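# Turn odd knobs to match their row's shared mark

## Task

Every row of the knob box (A1–A4, B1–B4 and so forth) has at least three knobs aimed at one common mark. Rotate each knob that aims at some other mark until it agrees with the rest of its row. Leave every other knob aimed where it is now. At the end each knob must stay at its mark by itself; a knob that keeps its setting only while the robot holds it does not count.

## Robot and tools

Robot: two Kinova Gen3 arms with seven joints each, named left_arm and right_arm. Each carries a Robotiq 2F-85 two-finger gripper. The names are just labels and do not mean a side of any picture. Base roots in the scene frame: left_arm at (+0.005, +0.416, 0) m with quat_wxyz (+0.998, 0, 0, -0.070); right_arm at (+0.020, -0.381, 0) m with quat_wxyz (+0.996, 0, 0, +0.093).

Scene frame: the origin sits on the table surface midway between the arms. +z is up, +x runs outward over the table, and left_arm is on the +y side. Gripper frame: the fingers extend along its +z and close along its y. The reported end_effector_position is the point between the pads when they are shut. Closed fingertips reach about 19 mm past it, and open ones about 6 mm. Closing also pushes the tips roughly 13 mm farther out, so keep that clearance above surfaces.

execute_actions(actions, pictures). actions holds zero or one item:
- Empty list: nothing is commanded; you get the current state plus images.
- {"rows": [...], "steps": n}: a motion of n control steps, each 1/30 s, with n from 4 to 15 (15 if left out). Give 1 to 15 rows. Each row is used for one step, and the final row repeats to fill any remaining steps.
- {"steps": n} with no rows: a wait of up to 300 steps, counted from the previous result, and your reply time is part of it.
pictures (true/false) asks for camera images. Without it, images come only with the empty list. A refused call moves nothing.

Row layout: one flat list of 20 numbers covering both arms, even if only one moves. The first 10 are left_arm: seven absolute joint target angles in radians, in the order waist, shoulder, upper arm roll, elbow, forearm roll, wrist pitch, wrist roll, then gripper position, force_limit, speed. The next 10 are the same for right_arm. The joint values are targets, not offsets, and they match the numbers printed under Joint positions. Stated joint ranges: waist ±6.283, shoulder ±2.250, upper arm roll ±6.283, elbow ±2.580, forearm roll ±6.283, wrist pitch ±2.100, wrist roll ±6.283. A target beyond a range end by more than 0.013 rad gets the call refused, unless the joint is already even farther out. Real ends may differ by up to 0.013 rad from the stated ones. Targets past the real end are clipped, and a "joint sent to its limit" line may appear, possibly about an earlier motion. If that line is missing, it does not prove there is more room.

Motion: each joint target is held within a set distance of the measured angle. That distance is 0.304 rad for the first four joints and 0.266 rad for the last three. If a step would carry the gripper more than 70 mm from where it is measured, that arm's targets are pulled back proportionally. An arm's joints are coordinated to finish together, and they stop together when reversed. After a big move the arm may still be on its way when the result arrives. Between calls the arms keep heading for the last row sent. They stop chasing it once nothing is really moving, or after any HELD step. Each result is taken 4 steps before its motion ends, and those last steps run while you reply.

Gripper numbers, each in [-1, 1]. position: +1 is fully open (85 mm), about -0.8 brings the pads together, and -1 closes until blocked. force_limit is the per-pad squeeze: about 20 N at -1, 128 N at 0 and 235 N at +1, measured on a 40 mm object with a slow close. Thin or tiny items get less. speed is how fast the gap changes: about 20, 85 and 150 mm/s at -1, 0 and +1. Quicker closes add up to about 5 N (at 0) or 12 N (at +1). Fingers that have stopped stay put until position changes by at least 0.01. Only such a change makes a new force_limit or speed take effect, so open first if you want a gentler grip. To leave a gripper alone, repeat its previous three numbers exactly, because 0 is a real command. To grip, send -1, keep it there, and look for object_status 2.

Result lines: for each arm, end_effector_position (m) and end_effector_quat_wxyz in the scene frame. This reading can be off, more so at long reach. object_status: 0 moving; 1 blocked while opening; 2 blocked while closing; 3 reached the command or pads touching. Any new position resets it to 0 for a moment. If a grip slips, the fingers re-close on their own, except after a force_limit -1 grip, which keeps reporting 2. position_measured is in counts: 3 open, about 78 = 60 mm, 130 = 40 mm, 180 = 20 mm, 230 = pads touching. Joint positions and Joint velocities list each arm's seven joints in rad and rad/s. "joint command not followed" means a clearance check changed or blocked joint targets; the rest of the row still ran. HELD marks steps on which your row was not fully sent. TORQUE FAULT: a joint reached its load limit (50.2 N m for the first four joints, 31.6 N m for the wrist three, with held weight included). That arm then halts for 10 s and drops the rest of the call. MOTOR HOT warns at 60 °C. At 75 °C an OVER-TEMPERATURE FAULT makes the arm brake weakly and sag until it cools. Holding loads, even while you think, heats the motors.

Cameras (672x504): cam_high, cam_low, cam_left_wrist, cam_right_wrist, listed in that order. Calibration data are given, with small per-scene errors, and wrist camera poses follow the arm joints. zoom_image(camera, region) returns a sharper crop of the latest image. region is [x0, y0, x1, y1] in pixels from the top-left corner, at most 504x504.

read_manual(section) returns only licence texts ("licences") and moves nothing. finished_scene(scene) closes the given scene number for good and reports whether the goal was met. A reply without any tool call ends everything.

Avoid: dropping or knocking anything off the table, letting the arms hit or press on each other, slams, and heavy pushes on the box. Release every knob so that it holds its new setting without the gripper. Do not disturb knobs that are already correct.

Each tool is called after "Call:" as name(argument=value, ...) on one line, values as JSON.

## Session

Call:
execute_actions(actions=[])

Scene clock: 0.00 s of 8400.00 s.
left_arm: end_effector_position=(+0.4380, +0.5950, +0.1551) position_measured=3 object_status=3 end_effector_quat_wxyz=(-0.283, -0.158, +0.906, -0.272) | right_arm: end_effector_position=(+0.5497, -0.2814, +0.1001) position_measured=3 object_status=3 end_effector_quat_wxyz=(-0.094, +0.947, -0.259, -0.166)
Joint positions: left_arm=[-0.782  1.101  0.113  0.82   0.193  1.978  1.372] | right_arm=[ 0.409  1.005 -0.666  1.123  0.23   1.356  3.867]
Joint velocities: left_arm=[-0.    -0.002 -0.     0.     0.     0.    -0.001] | right_arm=[-0.     0.     0.    -0.002  0.    -0.     0.002]
camera_calibration (this result's frames):
cam_left_wrist: T_world_to_cam=[[-0.459037, 0.777113, -0.430558, -0.190419], [0.778534, 0.118398, -0.616333, -0.252744], [-0.427983, -0.618124, -0.659358, 0.806686], [0, 0, 0, 1]] pos_world=[0.454609, 0.676533, 0.294134]
cam_right_wrist: T_world_to_cam=[[-0.527021, -0.849279, -0.031213, 0.048413], [-0.785435, 0.472718, 0.399537, 0.574481], [-0.324563, 0.23508, -0.916186, 0.483882], [0, 0, 0, 1]] pos_world=[0.633782, -0.344203, 0.215311]

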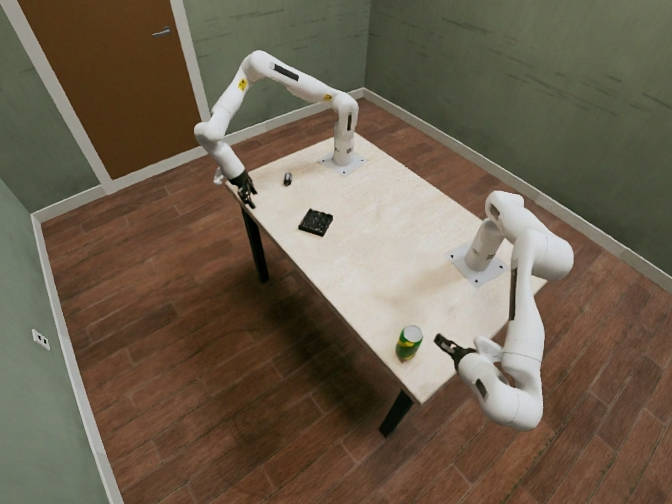

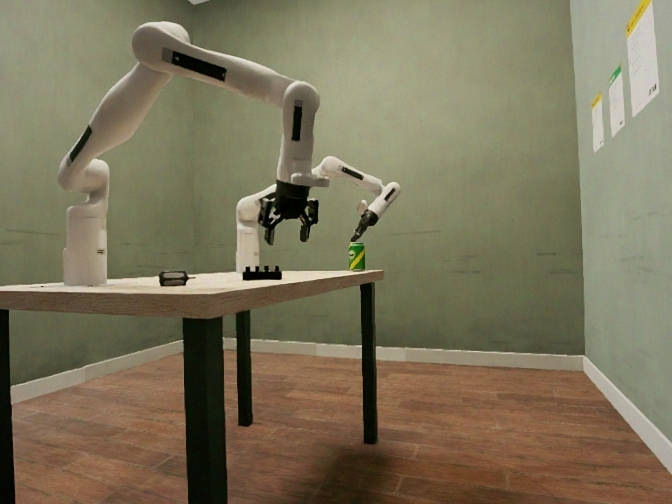

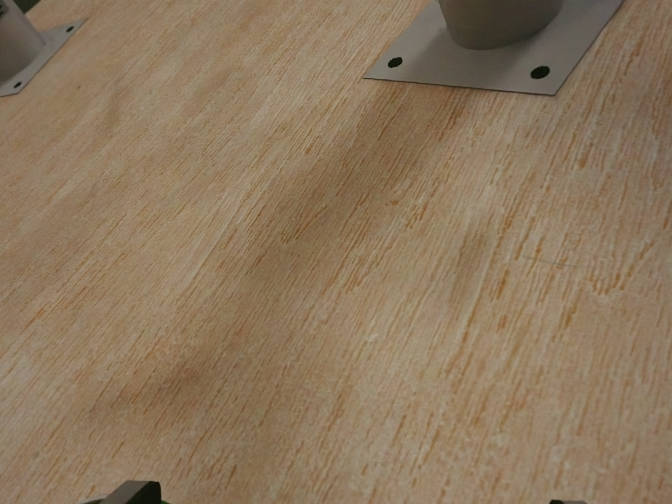

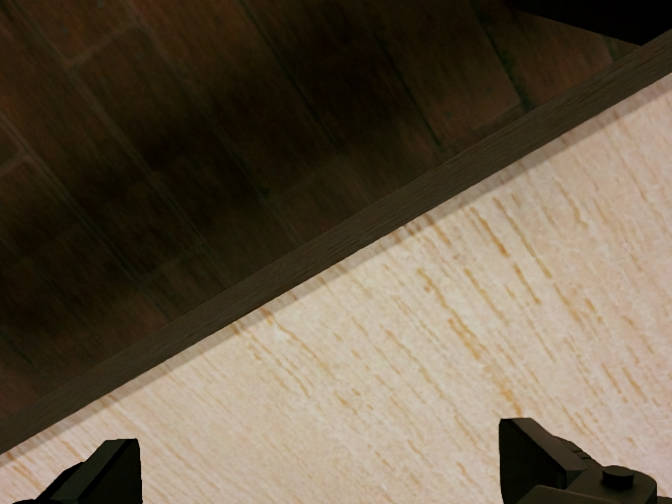

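Call:
zoom_image(camera="cam_high", region=[280, 190, 350, 250])

Call:
zoom_image(camera="cam_low", region=[225, 250, 300, 290])

Region (280, 190, 350, 250) of cam_high's 672x504 image, scaled by 7.200, with more detail than that image has; it fills the top 432 rows of this view, and the rest is white.

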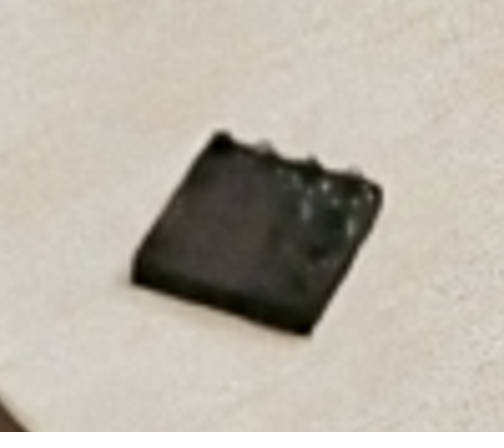

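Region (225, 250, 300, 290) of cam_low's 672x504 image, scaled by 6.720, with more detail than that image has; it fills the top 269 rows of this view, and the rest is white.

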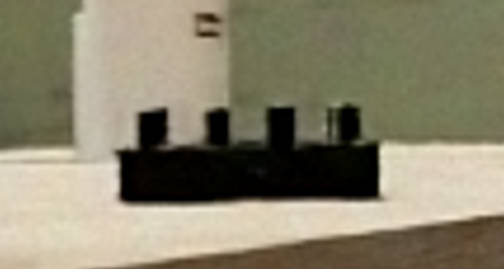

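Call:
execute_actions(actions=[{"rows": [[-0.782,1.101,0.113,0.82,0.193,1.978,1.372,1,-1,0, -0.6453,0.5098,0,1.6737,0,0.9581,2.8337,-0.44,-0.9,0]], "steps": 15}])

Call:
execute_actions(actions=[{"steps": 36}], pictures=true)

Scene clock: 1.50 s of 8400.00 s.
left_arm: end_effector_position=(+0.4380, +0.5947, +0.1550) position_measured=3 object_status=3 end_effector_quat_wxyz=(-0.283, -0.158, +0.906, -0.273) | right_arm: end_effector_position=(+0.5084, -0.2059, +0.1425) position_measured=66 object_status=0 end_effector_quat_wxyz=(-0.055, +0.939, -0.329, -0.086)
Joint positions: left_arm=[-0.782  1.101  0.113  0.82   0.193  1.978  1.372] | right_arm=[ 0.131  0.73  -0.4    1.39   0.075  1.126  3.634]
Joint velocities: left_arm=[ 0.    -0.001 -0.     0.     0.     0.    -0.001] | right_arm=[-1.261 -1.157  1.222  1.217 -0.438 -0.934 -1.08 ]
Steps of this call (steps 1 to 34: nothing new was sent; steps 35 to 45: the first 11 steps of this action). Readings (joint positions | what the end effector reports):
35: left_arm=[-0.782 1.101 0.113 0.820 0.193 1.978 1.372] | right_arm=[0.407 1.003 -0.665 1.124 0.229 1.356 3.867] | left_arm position_measured=3 object_status=3 | right_arm position_measured=3 object_status=0
36: left_arm=[-0.782 1.101 0.113 0.820 0.193 1.978 1.372] | right_arm=[0.401 0.997 -0.659 1.130 0.227 1.351 3.862] | left_arm position_measured=3 object_status=3 | right_arm position_measured=4 object_status=0
38: left_arm=[-0.782 1.101 0.113 0.820 0.193 1.978 1.372] | right_arm=[0.372 0.967 -0.631 1.157 0.207 1.328 3.839] | left_arm position_measured=3 object_status=3 | right_arm position_measured=15 object_status=0
42: left_arm=[-0.782 1.101 0.113 0.820 0.193 1.978 1.372] | right_arm=[0.250 0.845 -0.515 1.274 0.127 1.224 3.736] | left_arm position_measured=3 object_status=3 | right_arm position_measured=43 object_status=0
45: the state above

Scene clock: 2.70 s of 8400.00 s.
left_arm: end_effector_position=(+0.4380, +0.5947, +0.1550) position_measured=3 object_status=3 end_effector_quat_wxyz=(-0.283, -0.158, +0.906, -0.273) | right_arm: end_effector_position=(+0.3498, -0.0566, +0.1600) position_measured=185 object_status=3 end_effector_quat_wxyz=(+0.000, +0.866, -0.500, -0.000)
Joint positions: left_arm=[-0.782  1.101  0.113  0.82   0.193  1.978  1.372] | right_arm=[-0.645  0.51  -0.     1.674 -0.     0.958  2.834]
Joint velocities: left_arm=[ 0.    -0.001 -0.     0.     0.001  0.    -0.001] | right_arm=[-0.002 -0.     0.     0.002  0.    -0.001 -0.   ]
Kept back: nothing.
Steps of this call (steps 1 to 4: the last 4 steps of your previous action; steps 5 to 36: the robot went on to your last target). Readings (joint positions | what the end effector reports):
1: left_arm=[-0.782 1.101 0.113 0.820 0.193 1.978 1.372] | right_arm=[0.088 0.693 -0.358 1.431 0.061 1.096 3.598] | left_arm position_measured=3 object_status=3 | right_arm position_measured=74 object_status=0
2: left_arm=[-0.782 1.101 0.113 0.820 0.193 1.978 1.372] | right_arm=[0.043 0.660 -0.315 1.472 0.049 1.069 3.559] | left_arm position_measured=3 object_status=3 | right_arm position_measured=81 object_status=0
4: left_arm=[-0.782 1.101 0.113 0.820 0.193 1.978 1.372] | right_arm=[-0.047 0.608 -0.227 1.542 0.030 1.029 3.481] | left_arm position_measured=3 object_status=3 | right_arm position_measured=96 object_status=0
8: left_arm=[-0.782 1.101 0.113 0.820 0.193 1.978 1.372] | right_arm=[-0.221 0.552 -0.088 1.624 0.012 0.985 3.325] | left_arm position_measured=3 object_status=3 | right_arm position_measured=126 object_status=0
36: the state above
camera_calibration (this result's frames):
cam_left_wrist: T_world_to_cam=[[-0.45907, 0.776949, -0.430819, -0.190129], [0.77832, 0.117922, -0.616694, -0.252284], [-0.428337, -0.618421, -0.65885, 0.806727], [0, 0, 0, 1]] pos_world=[0.454626, 0.676367, 0.294018]
cam_right_wrist: T_world_to_cam=[[-0.877774, -0.475935, 0.0547658, 0.265865], [-0.474559, 0.879459, 0.0366939, 0.259577], [-0.0656281, 0.00621936, -0.997825, 0.330583], [0, 0, 0, 1]] pos_world=[0.378249, -0.103809, 0.305779]

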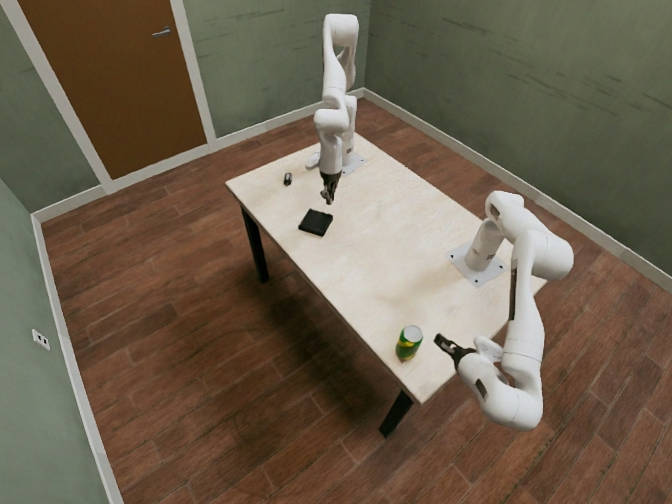

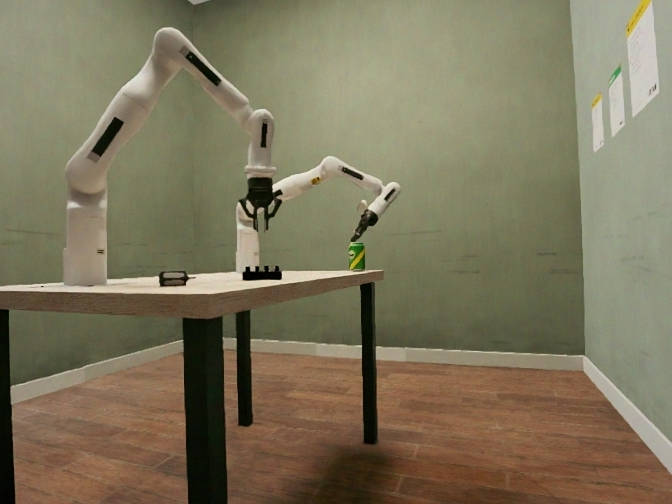

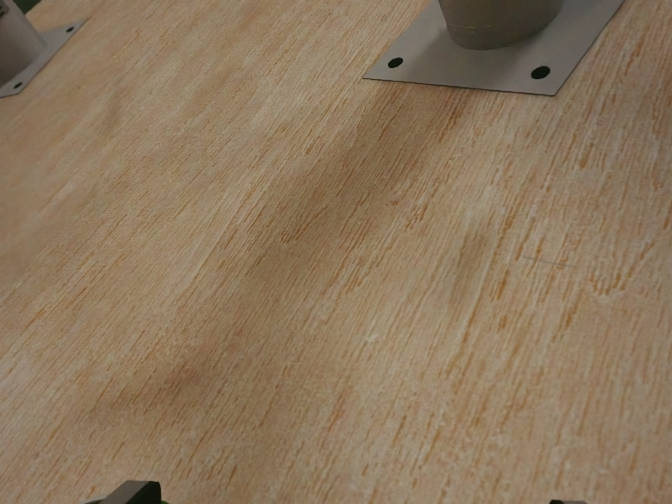

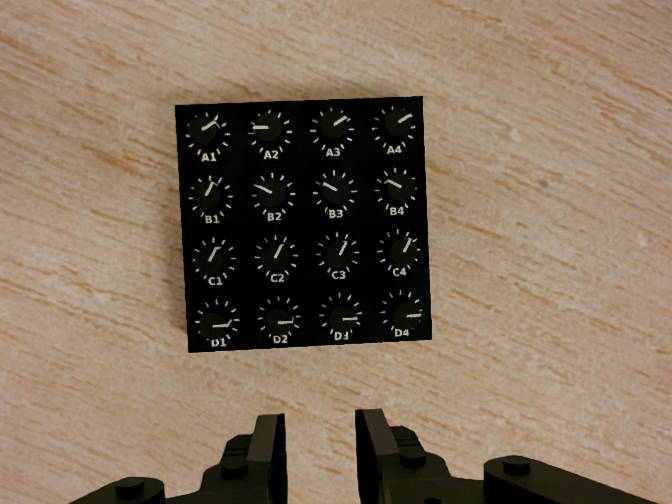

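Call:
zoom_image(camera="cam_right_wrist", region=[165, 85, 445, 365])

Call:
zoom_image(camera="cam_right_wrist", region=[170, 90, 320, 240])

Call:
zoom_image(camera="cam_right_wrist", region=[290, 90, 440, 240])

Call:
zoom_image(camera="cam_right_wrist", region=[170, 215, 320, 365])

Call:
zoom_image(camera="cam_right_wrist", region=[290, 215, 440, 365])

Call:
zoom_image(camera="cam_right_wrist", region=[220, 384, 440, 504])

Region (165, 85, 445, 365) of cam_right_wrist's 672x504 image, scaled by 1.800.

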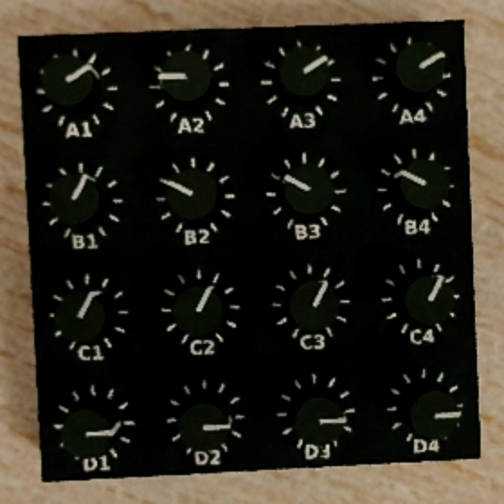

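Region (170, 90, 320, 240) of cam_right_wrist's 672x504 image, scaled by 3.360.

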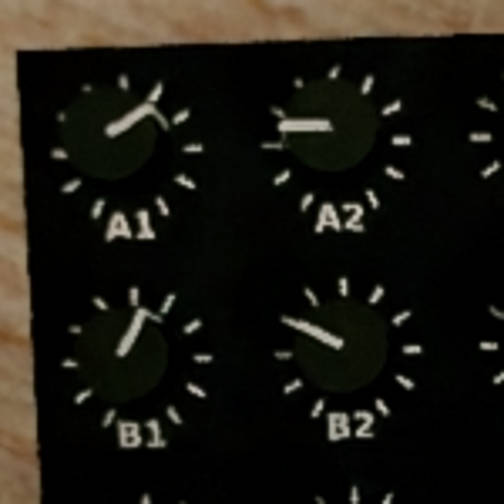

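Region (290, 90, 440, 240) of cam_right_wrist's 672x504 image, scaled by 3.360.

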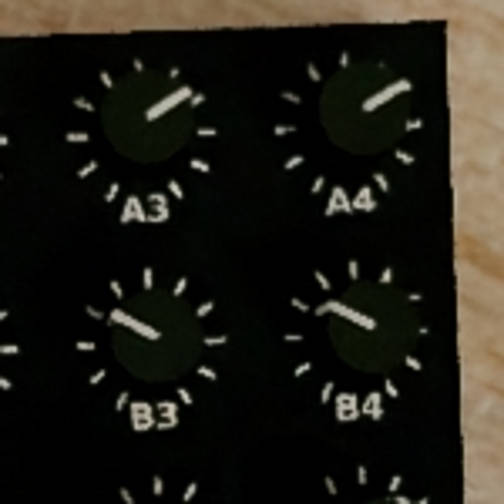

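Region (170, 215, 320, 365) of cam_right_wrist's 672x504 image, scaled by 3.360.

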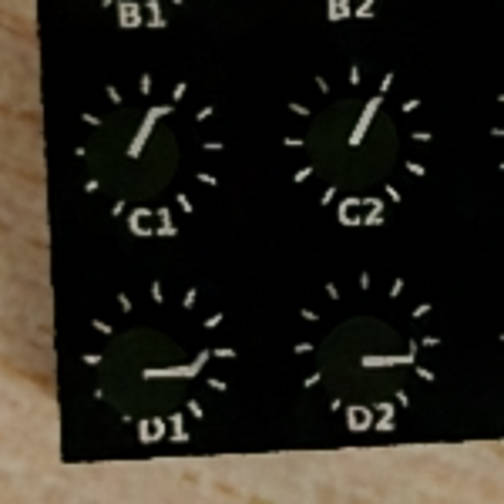

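Region (290, 215, 440, 365) of cam_right_wrist's 672x504 image, scaled by 3.360.

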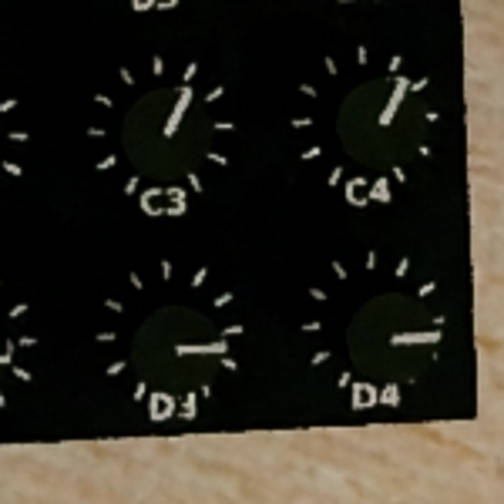

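Region (220, 384, 440, 504) of cam_right_wrist's 672x504 image, scaled by 2.291; it fills the top 275 rows of this view, and the rest is white.

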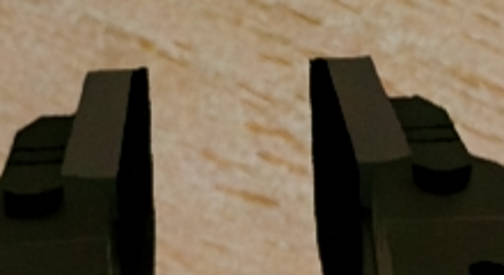

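Call:
execute_actions(actions=[{"rows": [[-0.782,1.101,0.113,0.82,0.193,1.978,1.372,1,-1,0, -0.4745,0.6914,0,1.6664,0,0.7838,3.0045,-0.44,-0.9,0]], "steps": 15}])

Call:
execute_actions(actions=[{"steps": 14}], pictures=true)

Call:
zoom_image(camera="cam_right_wrist", region=[230, 280, 470, 504])

Call:
zoom_image(camera="cam_low", region=[235, 225, 300, 285])

Scene clock: 4.00 s of 8400.00 s.
left_arm: end_effector_position=(+0.4380, +0.5947, +0.1550) position_measured=3 object_status=3 end_effector_quat_wxyz=(-0.283, -0.158, +0.906, -0.273) | right_arm: end_effector_position=(+0.4184, -0.0970, +0.0810) position_measured=185 object_status=3 end_effector_quat_wxyz=(-0.000, +0.866, -0.499, +0.001)
Joint positions: left_arm=[-0.782  1.101  0.113  0.82   0.193  1.978  1.372] | right_arm=[-0.487  0.679  0.002  1.667  0.001  0.794  2.995]
Joint velocities: left_arm=[-0.     0.     0.     0.    -0.     0.     0.001] | right_arm=[ 0.214  0.232  0.017 -0.     0.005 -0.263  0.26 ]
Steps of this call (steps 1 to 15: the robot went on to your last target; steps 16 to 28: nothing new was sent; steps 29 to 39: the first 11 steps of this action). Readings (joint positions | what the end effector reports):
29: left_arm=[-0.782 1.101 0.113 0.820 0.193 1.978 1.372] | right_arm=[-0.644 0.511 -0.000 1.674 -0.000 0.957 2.834] | left_arm position_measured=3 object_status=3 | right_arm position_measured=185 object_status=3
30: left_arm=[-0.782 1.101 0.113 0.820 0.193 1.978 1.372] | right_arm=[-0.638 0.517 -0.002 1.673 -0.001 0.953 2.839] | left_arm position_measured=3 object_status=3 | right_arm position_measured=185 object_status=3
32: left_arm=[-0.782 1.101 0.113 0.820 0.193 1.978 1.372] | right_arm=[-0.610 0.547 -0.003 1.671 -0.001 0.927 2.864] | left_arm position_measured=3 object_status=3 | right_arm position_measured=185 object_status=3
36: left_arm=[-0.782 1.101 0.113 0.820 0.193 1.978 1.372] | right_arm=[-0.526 0.636 -0.000 1.668 0.000 0.839 2.950] | left_arm position_measured=3 object_status=3 | right_arm position_measured=185 object_status=3
39: the state above

Scene clock: 4.47 s of 8400.00 s.
left_arm: end_effector_position=(+0.4380, +0.5947, +0.1550) position_measured=3 object_status=3 end_effector_quat_wxyz=(-0.283, -0.158, +0.906, -0.273) | right_arm: end_effector_position=(+0.4220, -0.1003, +0.0751) position_measured=185 object_status=3 end_effector_quat_wxyz=(-0.000, +0.866, -0.500, +0.000)
Joint positions: left_arm=[-0.782  1.101  0.113  0.82   0.193  1.978  1.372] | right_arm=[-0.475  0.691  0.     1.666  0.     0.784  3.004]
Joint velocities: left_arm=[-0.    -0.001  0.    -0.     0.    -0.    -0.001] | right_arm=[ 0.002  0.001 -0.     0.    -0.    -0.001 -0.002]
Kept back: nothing.
Steps of this call (steps 1 to 4: the last 4 steps of your previous action; steps 5 to 14: the robot went on to your last target). Readings (joint positions | what the end effector reports):
1: left_arm=[-0.782 1.101 0.113 0.820 0.193 1.978 1.372] | right_arm=[-0.482 0.684 0.002 1.667 0.001 0.787 3.001] | left_arm position_measured=3 object_status=3 | right_arm position_measured=185 object_status=3
2: left_arm=[-0.782 1.101 0.113 0.820 0.193 1.978 1.372] | right_arm=[-0.480 0.686 0.002 1.667 0.001 0.785 3.004] | left_arm position_measured=3 object_status=3 | right_arm position_measured=185 object_status=3
4: left_arm=[-0.782 1.101 0.113 0.820 0.193 1.978 1.372] | right_arm=[-0.478 0.688 0.001 1.667 0.000 0.784 3.004] | left_arm position_measured=3 object_status=3 | right_arm position_measured=185 object_status=3
8: left_arm=[-0.782 1.101 0.113 0.820 0.193 1.978 1.372] | right_arm=[-0.476 0.690 0.000 1.666 0.000 0.784 3.004] | left_arm position_measured=3 object_status=3 | right_arm position_measured=185 object_status=3
14: the state above
camera_calibration (this result's frames):
cam_left_wrist: T_world_to_cam=[[-0.459069, 0.776949, -0.430819, -0.190129], [0.77832, 0.117922, -0.616694, -0.252284], [-0.428337, -0.618421, -0.65885, 0.806727], [0, 0, 0, 1]] pos_world=[0.454626, 0.676367, 0.294018]
cam_right_wrist: T_world_to_cam=[[-0.877592, -0.476287, 0.054623, 0.312987], [-0.474913, 0.879268, 0.0366857, 0.33552], [-0.0655012, 0.00625382, -0.997833, 0.250817], [0, 0, 0, 1]] pos_world=[0.450447, -0.147509, 0.220869]

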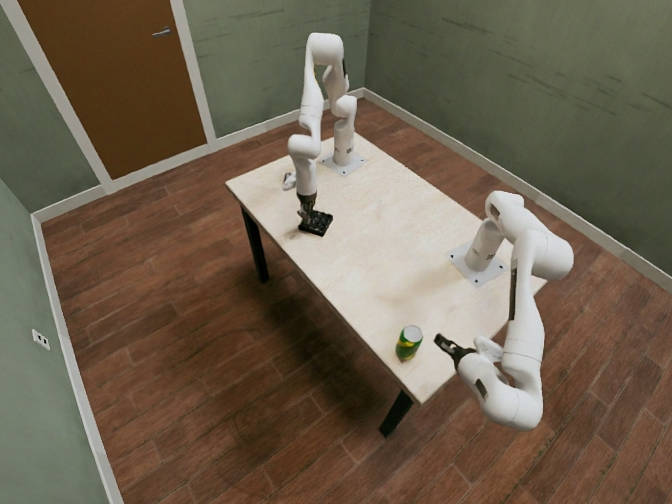

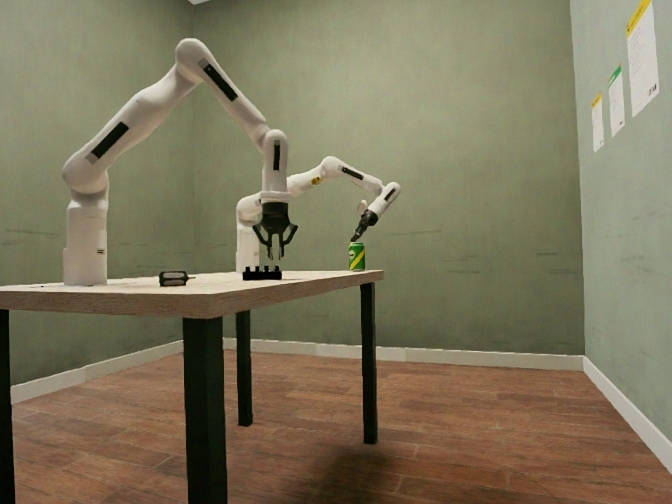

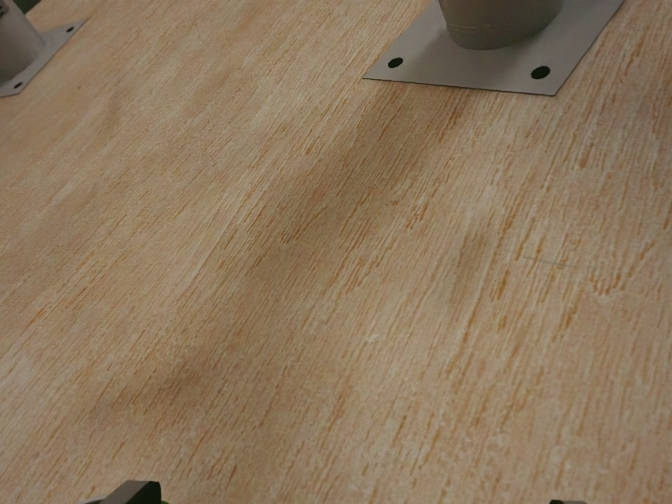

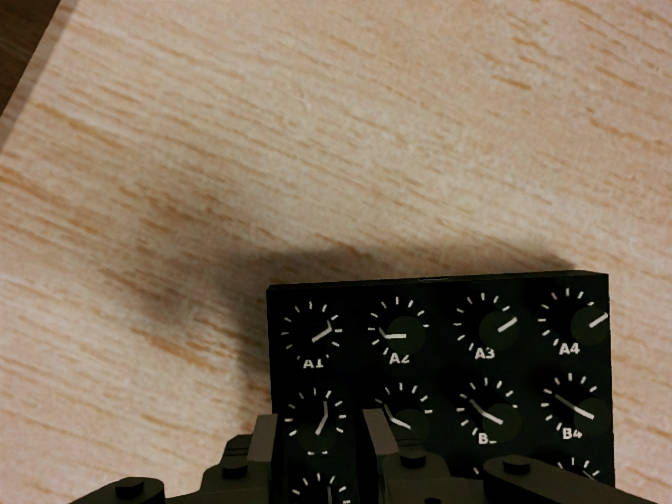

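Region (230, 280, 470, 504) of cam_right_wrist's 672x504 image, scaled by 2.100; it fills the top 470 rows of this view, and the rest is white.

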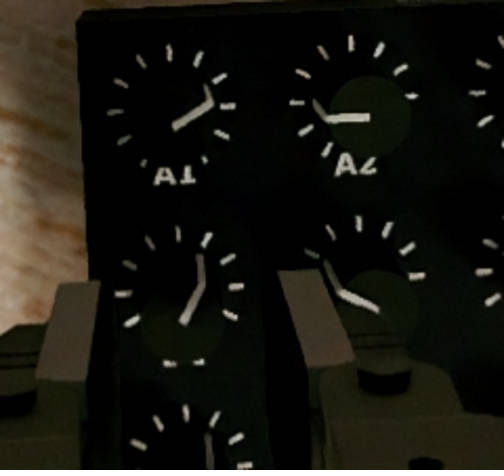

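Region (235, 225, 300, 285) of cam_low's 672x504 image, scaled by 7.754, with more detail than that image has; it fills the top 465 rows of this view, and the rest is white.

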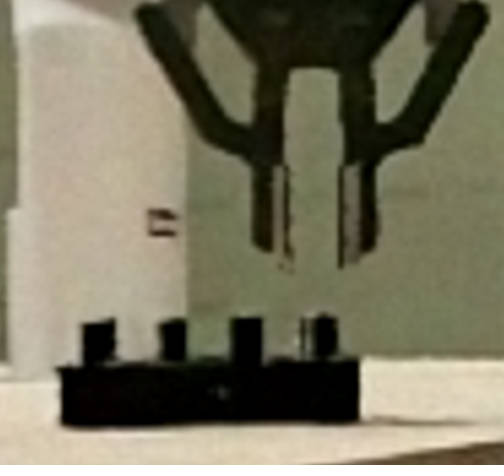

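Call:
execute_actions(actions=[{"rows": [[-0.782,1.101,0.113,0.82,0.193,1.978,1.372,1,-1,0, -0.4754,0.7184,0,1.6745,0,0.7487,3.0036,-0.44,-0.9,0]], "steps": 15}])

Call:
execute_actions(actions=[{"steps": 5}], pictures=true)

Call:
zoom_image(camera="cam_right_wrist", region=[230, 280, 470, 504])

Call:
zoom_image(camera="cam_low", region=[250, 240, 295, 285])

Scene clock: 5.30 s of 8400.00 s.
left_arm: end_effector_position=(+0.4380, +0.5947, +0.1550) position_measured=3 object_status=3 end_effector_quat_wxyz=(-0.283, -0.158, +0.906, -0.273) | right_arm: end_effector_position=(+0.4224, -0.0995, +0.0602) position_measured=185 object_status=3 end_effector_quat_wxyz=(-0.000, +0.866, -0.500, +0.000)
Joint positions: left_arm=[-0.782  1.101  0.113  0.82   0.193  1.978  1.372] | right_arm=[-0.475  0.718  0.     1.675  0.     0.749  3.004]
Joint velocities: left_arm=[ 0.    -0.001  0.    -0.001 -0.     0.     0.001] | right_arm=[-0.001  0.004 -0.    -0.     0.     0.    -0.001]
Steps of this call (steps 1 to 14: the robot went on to your last target; steps 15 to 25: the first 11 steps of this action). Readings (joint positions | what the end effector reports):
15: left_arm=[-0.782 1.101 0.113 0.820 0.193 1.978 1.372] | right_arm=[-0.475 0.693 0.000 1.667 0.000 0.783 3.004] | left_arm position_measured=3 object_status=3 | right_arm position_measured=185 object_status=3
16: left_arm=[-0.782 1.101 0.113 0.820 0.193 1.978 1.372] | right_arm=[-0.475 0.699 0.000 1.668 0.000 0.776 3.004] | left_arm position_measured=3 object_status=3 | right_arm position_measured=185 object_status=3
18: left_arm=[-0.782 1.101 0.113 0.820 0.193 1.978 1.372] | right_arm=[-0.475 0.713 0.000 1.673 0.000 0.757 3.004] | left_arm position_measured=3 object_status=3 | right_arm position_measured=185 object_status=3
22: left_arm=[-0.782 1.101 0.113 0.820 0.193 1.978 1.372] | right_arm=[-0.475 0.717 -0.000 1.675 -0.000 0.749 3.004] | left_arm position_measured=3 object_status=3 | right_arm position_measured=185 object_status=3
25: the state above

Scene clock: 5.47 s of 8400.00 s.
left_arm: end_effector_position=(+0.4380, +0.5947, +0.1550) position_measured=3 object_status=3 end_effector_quat_wxyz=(-0.283, -0.158, +0.906, -0.273) | right_arm: end_effector_position=(+0.4223, -0.0995, +0.0600) position_measured=185 object_status=3 end_effector_quat_wxyz=(-0.000, +0.866, -0.500, +0.000)
Joint positions: left_arm=[-0.782  1.101  0.113  0.82   0.193  1.978  1.372] | right_arm=[-0.475  0.718 -0.     1.675 -0.     0.749  3.004]
Joint velocities: left_arm=[-0.     0.     0.    -0.    -0.     0.    -0.001] | right_arm=[ 0.     0.001  0.    -0.     0.    -0.002 -0.001]
Kept back: nothing.
Steps of this call (steps 1 to 4: the last 4 steps of your previous action; step 5: the robot went on to your last target). Readings (joint positions | what the end effector reports):
1: left_arm=[-0.782 1.101 0.113 0.820 0.193 1.978 1.372] | right_arm=[-0.475 0.718 0.000 1.675 0.000 0.749 3.004] | left_arm position_measured=3 object_status=3 | right_arm position_measured=185 object_status=3
2: left_arm=[-0.782 1.101 0.113 0.820 0.193 1.978 1.372] | right_arm=[-0.475 0.718 0.000 1.675 0.000 0.749 3.004] | left_arm position_measured=3 object_status=3 | right_arm position_measured=185 object_status=3
4: left_arm=[-0.782 1.101 0.113 0.820 0.193 1.978 1.372] | right_arm=[-0.475 0.718 -0.000 1.675 -0.000 0.749 3.004] | left_arm position_measured=3 object_status=3 | right_arm position_measured=185 object_status=3
5: the state above
camera_calibration (this result's frames):
cam_left_wrist: T_world_to_cam=[[-0.45907, 0.776949, -0.430819, -0.190129], [0.77832, 0.117922, -0.616694, -0.252284], [-0.428337, -0.618421, -0.65885, 0.806727], [0, 0, 0, 1]] pos_world=[0.454626, 0.676367, 0.294019]
cam_right_wrist: T_world_to_cam=[[-0.877661, -0.476154, 0.054666, 0.314494], [-0.474779, 0.87934, 0.0366951, 0.335536], [-0.0655425, 0.0062516, -0.99783, 0.23585], [0, 0, 0, 1]] pos_world=[0.450783, -0.146777, 0.205834]

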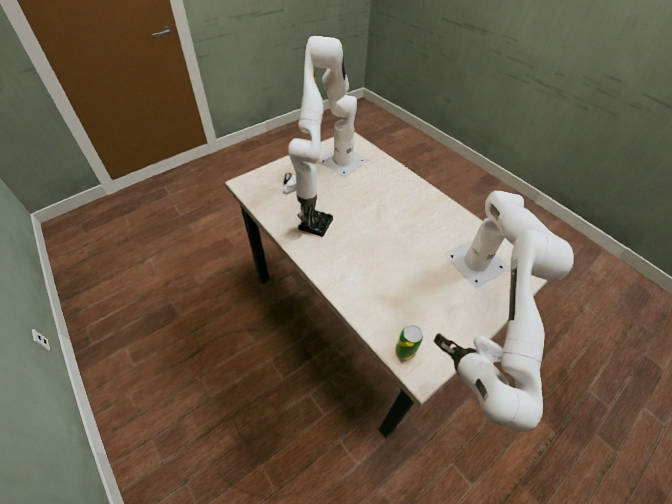

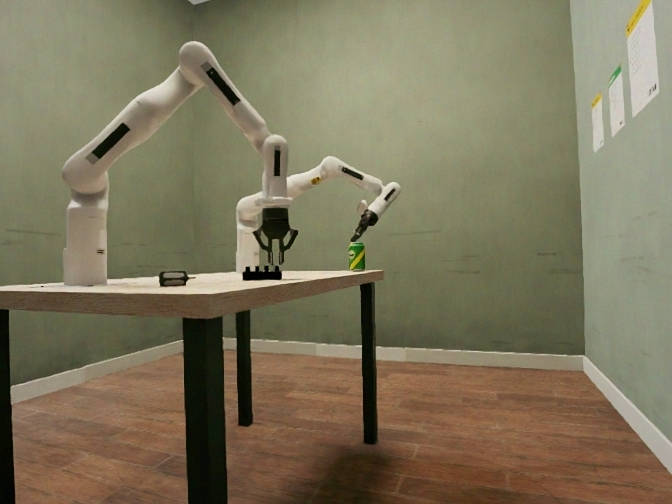

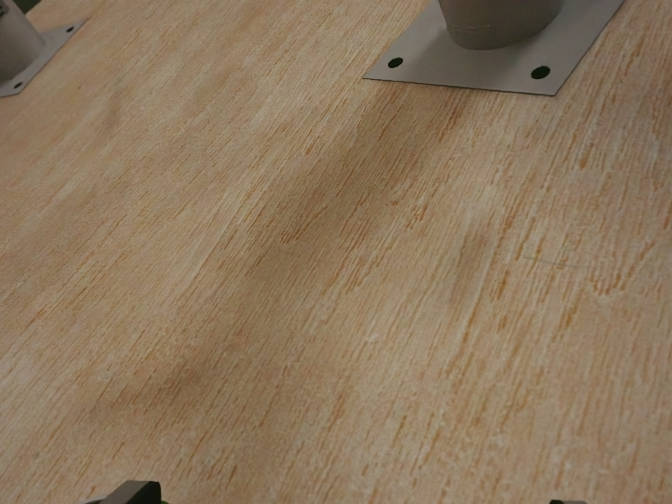

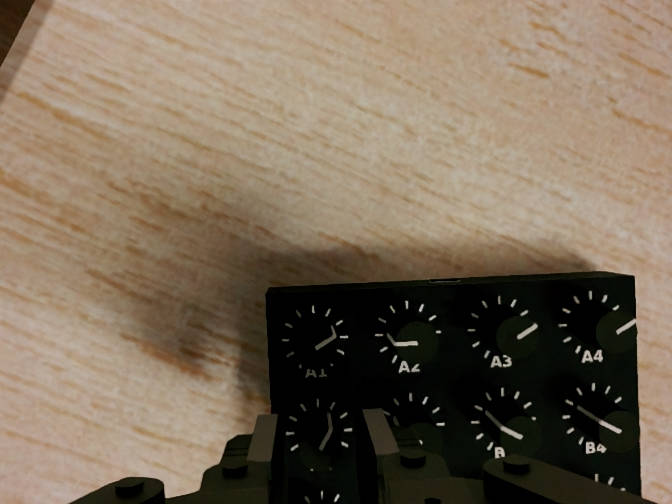

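Region (230, 280, 470, 504) of cam_right_wrist's 672x504 image, scaled by 2.100; it fills the top 470 rows of this view, and the rest is white.

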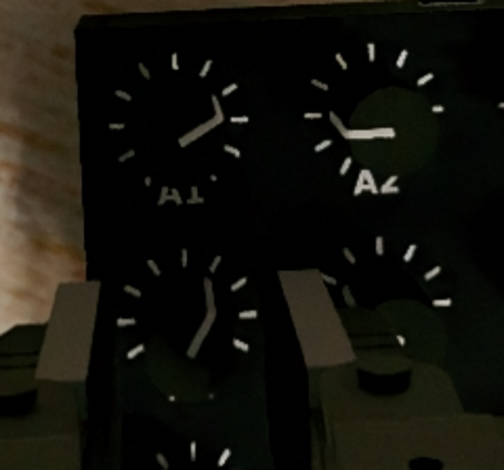

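Region (250, 240, 295, 285) of cam_low's 672x504 image, scaled by 11.200, with more detail than that image has.

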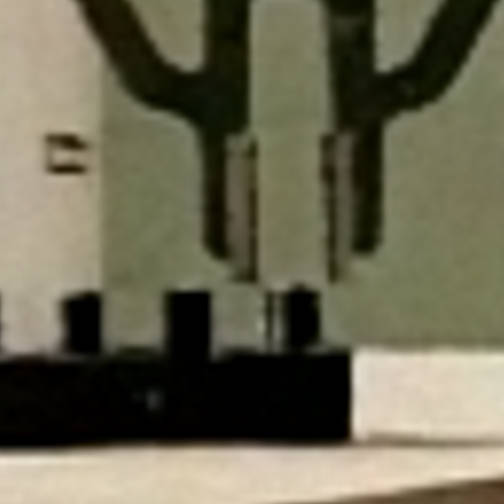

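Call:
execute_actions(actions=[{"rows": [[-0.782,1.101,0.113,0.82,0.193,1.978,1.372,1,-1,0, -0.4754,0.7237,0,1.6764,0,0.7415,3.0036,-0.44,-0.9,0],[-0.782,1.101,0.113,0.82,0.193,1.978,1.372,1,-1,0, -0.4754,0.7290,0,1.6783,0,0.7343,3.0036,-0.44,-0.9,0],[-0.782,1.101,0.113,0.82,0.193,1.978,1.372,1,-1,0, -0.4754,0.7290,0,1.6783,0,0.7343,3.0036,-0.44,-0.9,0],[-0.782,1.101,0.113,0.82,0.193,1.978,1.372,1,-1,0, -0.4754,0.7290,0,1.6783,0,0.7343,3.0036,-0.44,-0.9,0],[-0.782,1.101,0.113,0.82,0.193,1.978,1.372,1,-1,0, -0.4754,0.7290,0,1.6783,0,0.7343,3.0036,-1,-0.9,-0.8]], "steps": 15}])

Call:
execute_actions(actions=[{"steps": 9}])

Scene clock: 6.10 s of 8400.00 s.
left_arm: end_effector_position=(+0.4380, +0.5947, +0.1550) position_measured=3 object_status=3 end_effector_quat_wxyz=(-0.283, -0.158, +0.906, -0.273) | right_arm: end_effector_position=(+0.4223, -0.0995, +0.0541) position_measured=198 object_status=0 end_effector_quat_wxyz=(-0.000, +0.866, -0.500, +0.000)
Joint positions: left_arm=[-0.782  1.101  0.113  0.82   0.193  1.978  1.372] | right_arm=[-0.475  0.729 -0.     1.678  0.     0.734  3.004]
Joint velocities: left_arm=[-0.    -0.     0.    -0.001 -0.001  0.     0.   ] | right_arm=[-0.001  0.002 -0.    -0.     0.    -0.    -0.001]
Steps of this call (steps 1 to 8: the robot went on to your last target; steps 9 to 19: the first 11 steps of this action). Readings (joint positions | what the end effector reports):
9: left_arm=[-0.782 1.101 0.113 0.820 0.193 1.978 1.372] | right_arm=[-0.475 0.719 0.000 1.675 -0.000 0.748 3.004] | left_arm position_measured=3 object_status=3 | right_arm position_measured=185 object_status=3
10: left_arm=[-0.782 1.101 0.113 0.820 0.193 1.978 1.372] | right_arm=[-0.475 0.722 0.000 1.675 0.000 0.745 3.004] | left_arm position_measured=3 object_status=3 | right_arm position_measured=185 object_status=3
12: left_arm=[-0.782 1.101 0.113 0.820 0.193 1.978 1.372] | right_arm=[-0.475 0.727 0.000 1.678 0.000 0.737 3.004] | left_arm position_measured=3 object_status=3 | right_arm position_measured=185 object_status=3
16: left_arm=[-0.782 1.101 0.113 0.820 0.193 1.978 1.372] | right_arm=[-0.475 0.729 -0.000 1.678 -0.000 0.735 3.004] | left_arm position_measured=3 object_status=3 | right_arm position_measured=189 object_status=0
19: the state above

Scene clock: 6.40 s of 8400.00 s.
left_arm: end_effector_position=(+0.4380, +0.5947, +0.1550) position_measured=3 object_status=3 end_effector_quat_wxyz=(-0.283, -0.158, +0.906, -0.273) | right_arm: end_effector_position=(+0.4225, -0.0994, +0.0541) position_measured=207 object_status=2 end_effector_quat_wxyz=(-0.000, +0.866, -0.500, +0.000)
Joint positions: left_arm=[-0.782  1.101  0.113  0.82   0.193  1.978  1.372] | right_arm=[-0.475  0.729  0.     1.678  0.     0.734  3.004]
Joint velocities: left_arm=[-0.    -0.001 -0.    -0.001  0.    -0.     0.   ] | right_arm=[-0.001  0.     0.     0.     0.    -0.     0.001]
Kept back: nothing.
Steps of this call (steps 1 to 4: the last 4 steps of your previous action; steps 5 to 9: the robot went on to your last target). Readings (joint positions | what the end effector reports):
1: left_arm=[-0.782 1.101 0.113 0.820 0.193 1.978 1.372] | right_arm=[-0.475 0.729 0.000 1.678 0.000 0.734 3.004] | left_arm position_measured=3 object_status=3 | right_arm position_measured=201 object_status=0
2: left_arm=[-0.782 1.101 0.113 0.820 0.193 1.978 1.372] | right_arm=[-0.475 0.729 0.000 1.678 0.000 0.734 3.004] | left_arm position_measured=3 object_status=3 | right_arm position_measured=203 object_status=0
4: left_arm=[-0.782 1.101 0.113 0.820 0.193 1.978 1.372] | right_arm=[-0.475 0.729 0.000 1.678 0.000 0.734 3.004] | left_arm position_measured=3 object_status=3 | right_arm position_measured=207 object_status=0
8: left_arm=[-0.782 1.101 0.113 0.820 0.193 1.978 1.372] | right_arm=[-0.475 0.729 0.000 1.678 0.000 0.734 3.004] | left_arm position_measured=3 object_status=3 | right_arm position_measured=207 object_status=0
9: the state above

Call:
execute_actions(actions=[{"rows": [[-0.782,1.101,0.113,0.82,0.193,1.978,1.372,1,-1,0, -0.4754,0.7290,0,1.6783,0,0.7343,4.5744,-1,-0.9,-0.8]], "steps": 15}])

Call:
execute_actions(actions=[{"steps": 35}], pictures=true)

Scene clock: 6.90 s of 8400.00 s.
left_arm: end_effector_position=(+0.4380, +0.5947, +0.1550) position_measured=3 object_status=3 end_effector_quat_wxyz=(-0.283, -0.158, +0.906, -0.273) | right_arm: end_effector_position=(+0.4226, -0.0993, +0.0541) position_measured=207 object_status=2 end_effector_quat_wxyz=(-0.000, +0.939, -0.345, +0.000)
Joint positions: left_arm=[-0.782  1.101  0.113  0.82   0.193  1.978  1.372] | right_arm=[-0.475  0.729  0.     1.678 -0.     0.734  3.347]
Joint velocities: left_arm=[-0.     0.001  0.001  0.001 -0.001  0.     0.001] | right_arm=[ 0.     0.    -0.     0.001 -0.     0.     1.217]
Steps of this call (steps 1 to 4: the robot went on to your last target; steps 5 to 15: the first 11 steps of this action). Readings (joint positions | what the end effector reports):
5: left_arm=[-0.782 1.101 0.113 0.820 0.193 1.978 1.372] | right_arm=[-0.475 0.729 0.000 1.678 0.000 0.734 3.005] | left_arm position_measured=3 object_status=3 | right_arm position_measured=207 object_status=2
6: left_arm=[-0.782 1.101 0.113 0.820 0.193 1.978 1.372] | right_arm=[-0.475 0.729 0.000 1.678 -0.000 0.734 3.014] | left_arm position_measured=3 object_status=3 | right_arm position_measured=207 object_status=2
8: left_arm=[-0.782 1.101 0.113 0.820 0.193 1.978 1.372] | right_arm=[-0.475 0.729 0.000 1.678 -0.000 0.734 3.065] | left_arm position_measured=3 object_status=3 | right_arm position_measured=207 object_status=2
12: left_arm=[-0.782 1.101 0.113 0.820 0.193 1.978 1.372] | right_arm=[-0.475 0.729 0.000 1.678 -0.000 0.734 3.225] | left_arm position_measured=3 object_status=3 | right_arm position_measured=207 object_status=2
15: the state above

Scene clock: 8.07 s of 8400.00 s.
left_arm: end_effector_position=(+0.4380, +0.5947, +0.1550) position_measured=3 object_status=3 end_effector_quat_wxyz=(-0.283, -0.158, +0.906, -0.273) | right_arm: end_effector_position=(+0.4225, -0.0989, +0.0541) position_measured=207 object_status=2 end_effector_quat_wxyz=(-0.000, +0.966, +0.259, +0.001)
Joint positions: left_arm=[-0.782  1.101  0.113  0.82   0.193  1.978  1.372] | right_arm=[-0.476  0.729 -0.     1.678 -0.     0.734  4.574]
Joint velocities: left_arm=[-0.     0.     0.001  0.001  0.    -0.    -0.   ] | right_arm=[-0.     0.    -0.    -0.001 -0.    -0.001  0.003]
Kept back: nothing.
Steps of this call (steps 1 to 4: the last 4 steps of your previous action; steps 5 to 35: the robot went on to your last target). Readings (joint positions | what the end effector reports):
1: left_arm=[-0.782 1.101 0.113 0.820 0.193 1.978 1.372] | right_arm=[-0.475 0.729 0.000 1.678 -0.000 0.734 3.387] | left_arm position_measured=3 object_status=3 | right_arm position_measured=207 object_status=2
2: left_arm=[-0.782 1.101 0.113 0.820 0.193 1.978 1.372] | right_arm=[-0.475 0.729 0.000 1.678 -0.000 0.734 3.428] | left_arm position_measured=3 object_status=3 | right_arm position_measured=207 object_status=2
4: left_arm=[-0.782 1.101 0.113 0.820 0.193 1.978 1.372] | right_arm=[-0.475 0.729 -0.000 1.678 -0.000 0.734 3.509] | left_arm position_measured=3 object_status=3 | right_arm position_measured=207 object_status=2
8: left_arm=[-0.782 1.101 0.113 0.820 0.193 1.978 1.372] | right_arm=[-0.475 0.729 -0.000 1.678 -0.000 0.734 3.672] | left_arm position_measured=3 object_status=3 | right_arm position_measured=207 object_status=2
35: the state above
camera_calibration (this result's frames):
cam_left_wrist: T_world_to_cam=[[-0.45907, 0.776949, -0.430819, -0.190129], [0.77832, 0.117922, -0.616694, -0.252284], [-0.428337, -0.618421, -0.65885, 0.806727], [0, 0, 0, 1]] pos_world=[0.454626, 0.676367, 0.294019]
cam_right_wrist: T_world_to_cam=[[0.476424, -0.877549, 0.0541098, -0.296429], [-0.879199, -0.475135, 0.0354426, 0.372276], [-0.00539321, -0.064459, -0.997906, 0.197581], [0, 0, 0, 1]] pos_world=[0.469596, -0.0705137, 0.200012]

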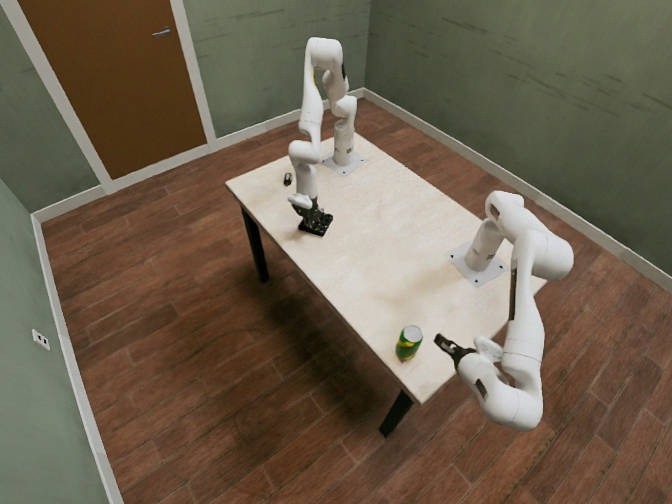

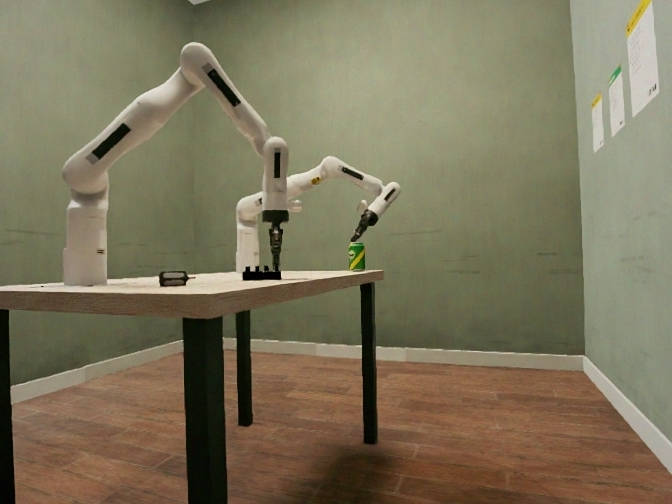

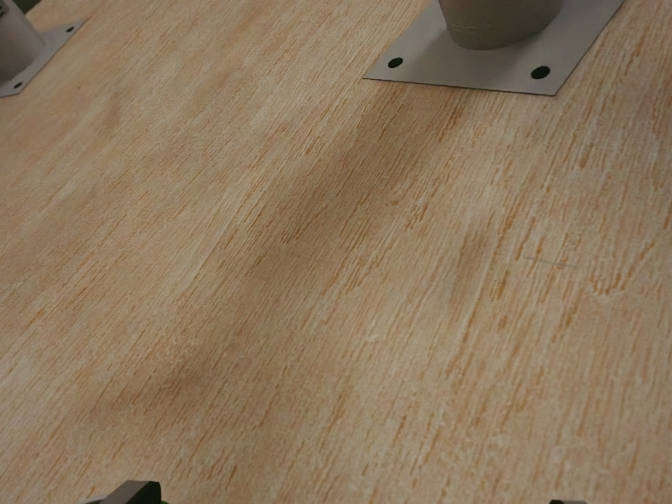

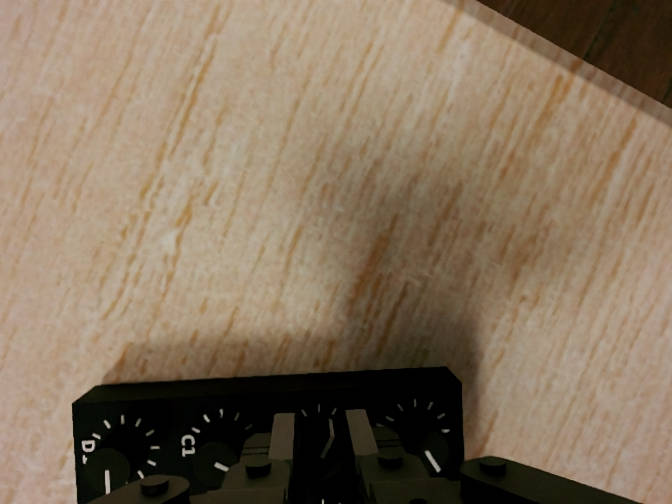

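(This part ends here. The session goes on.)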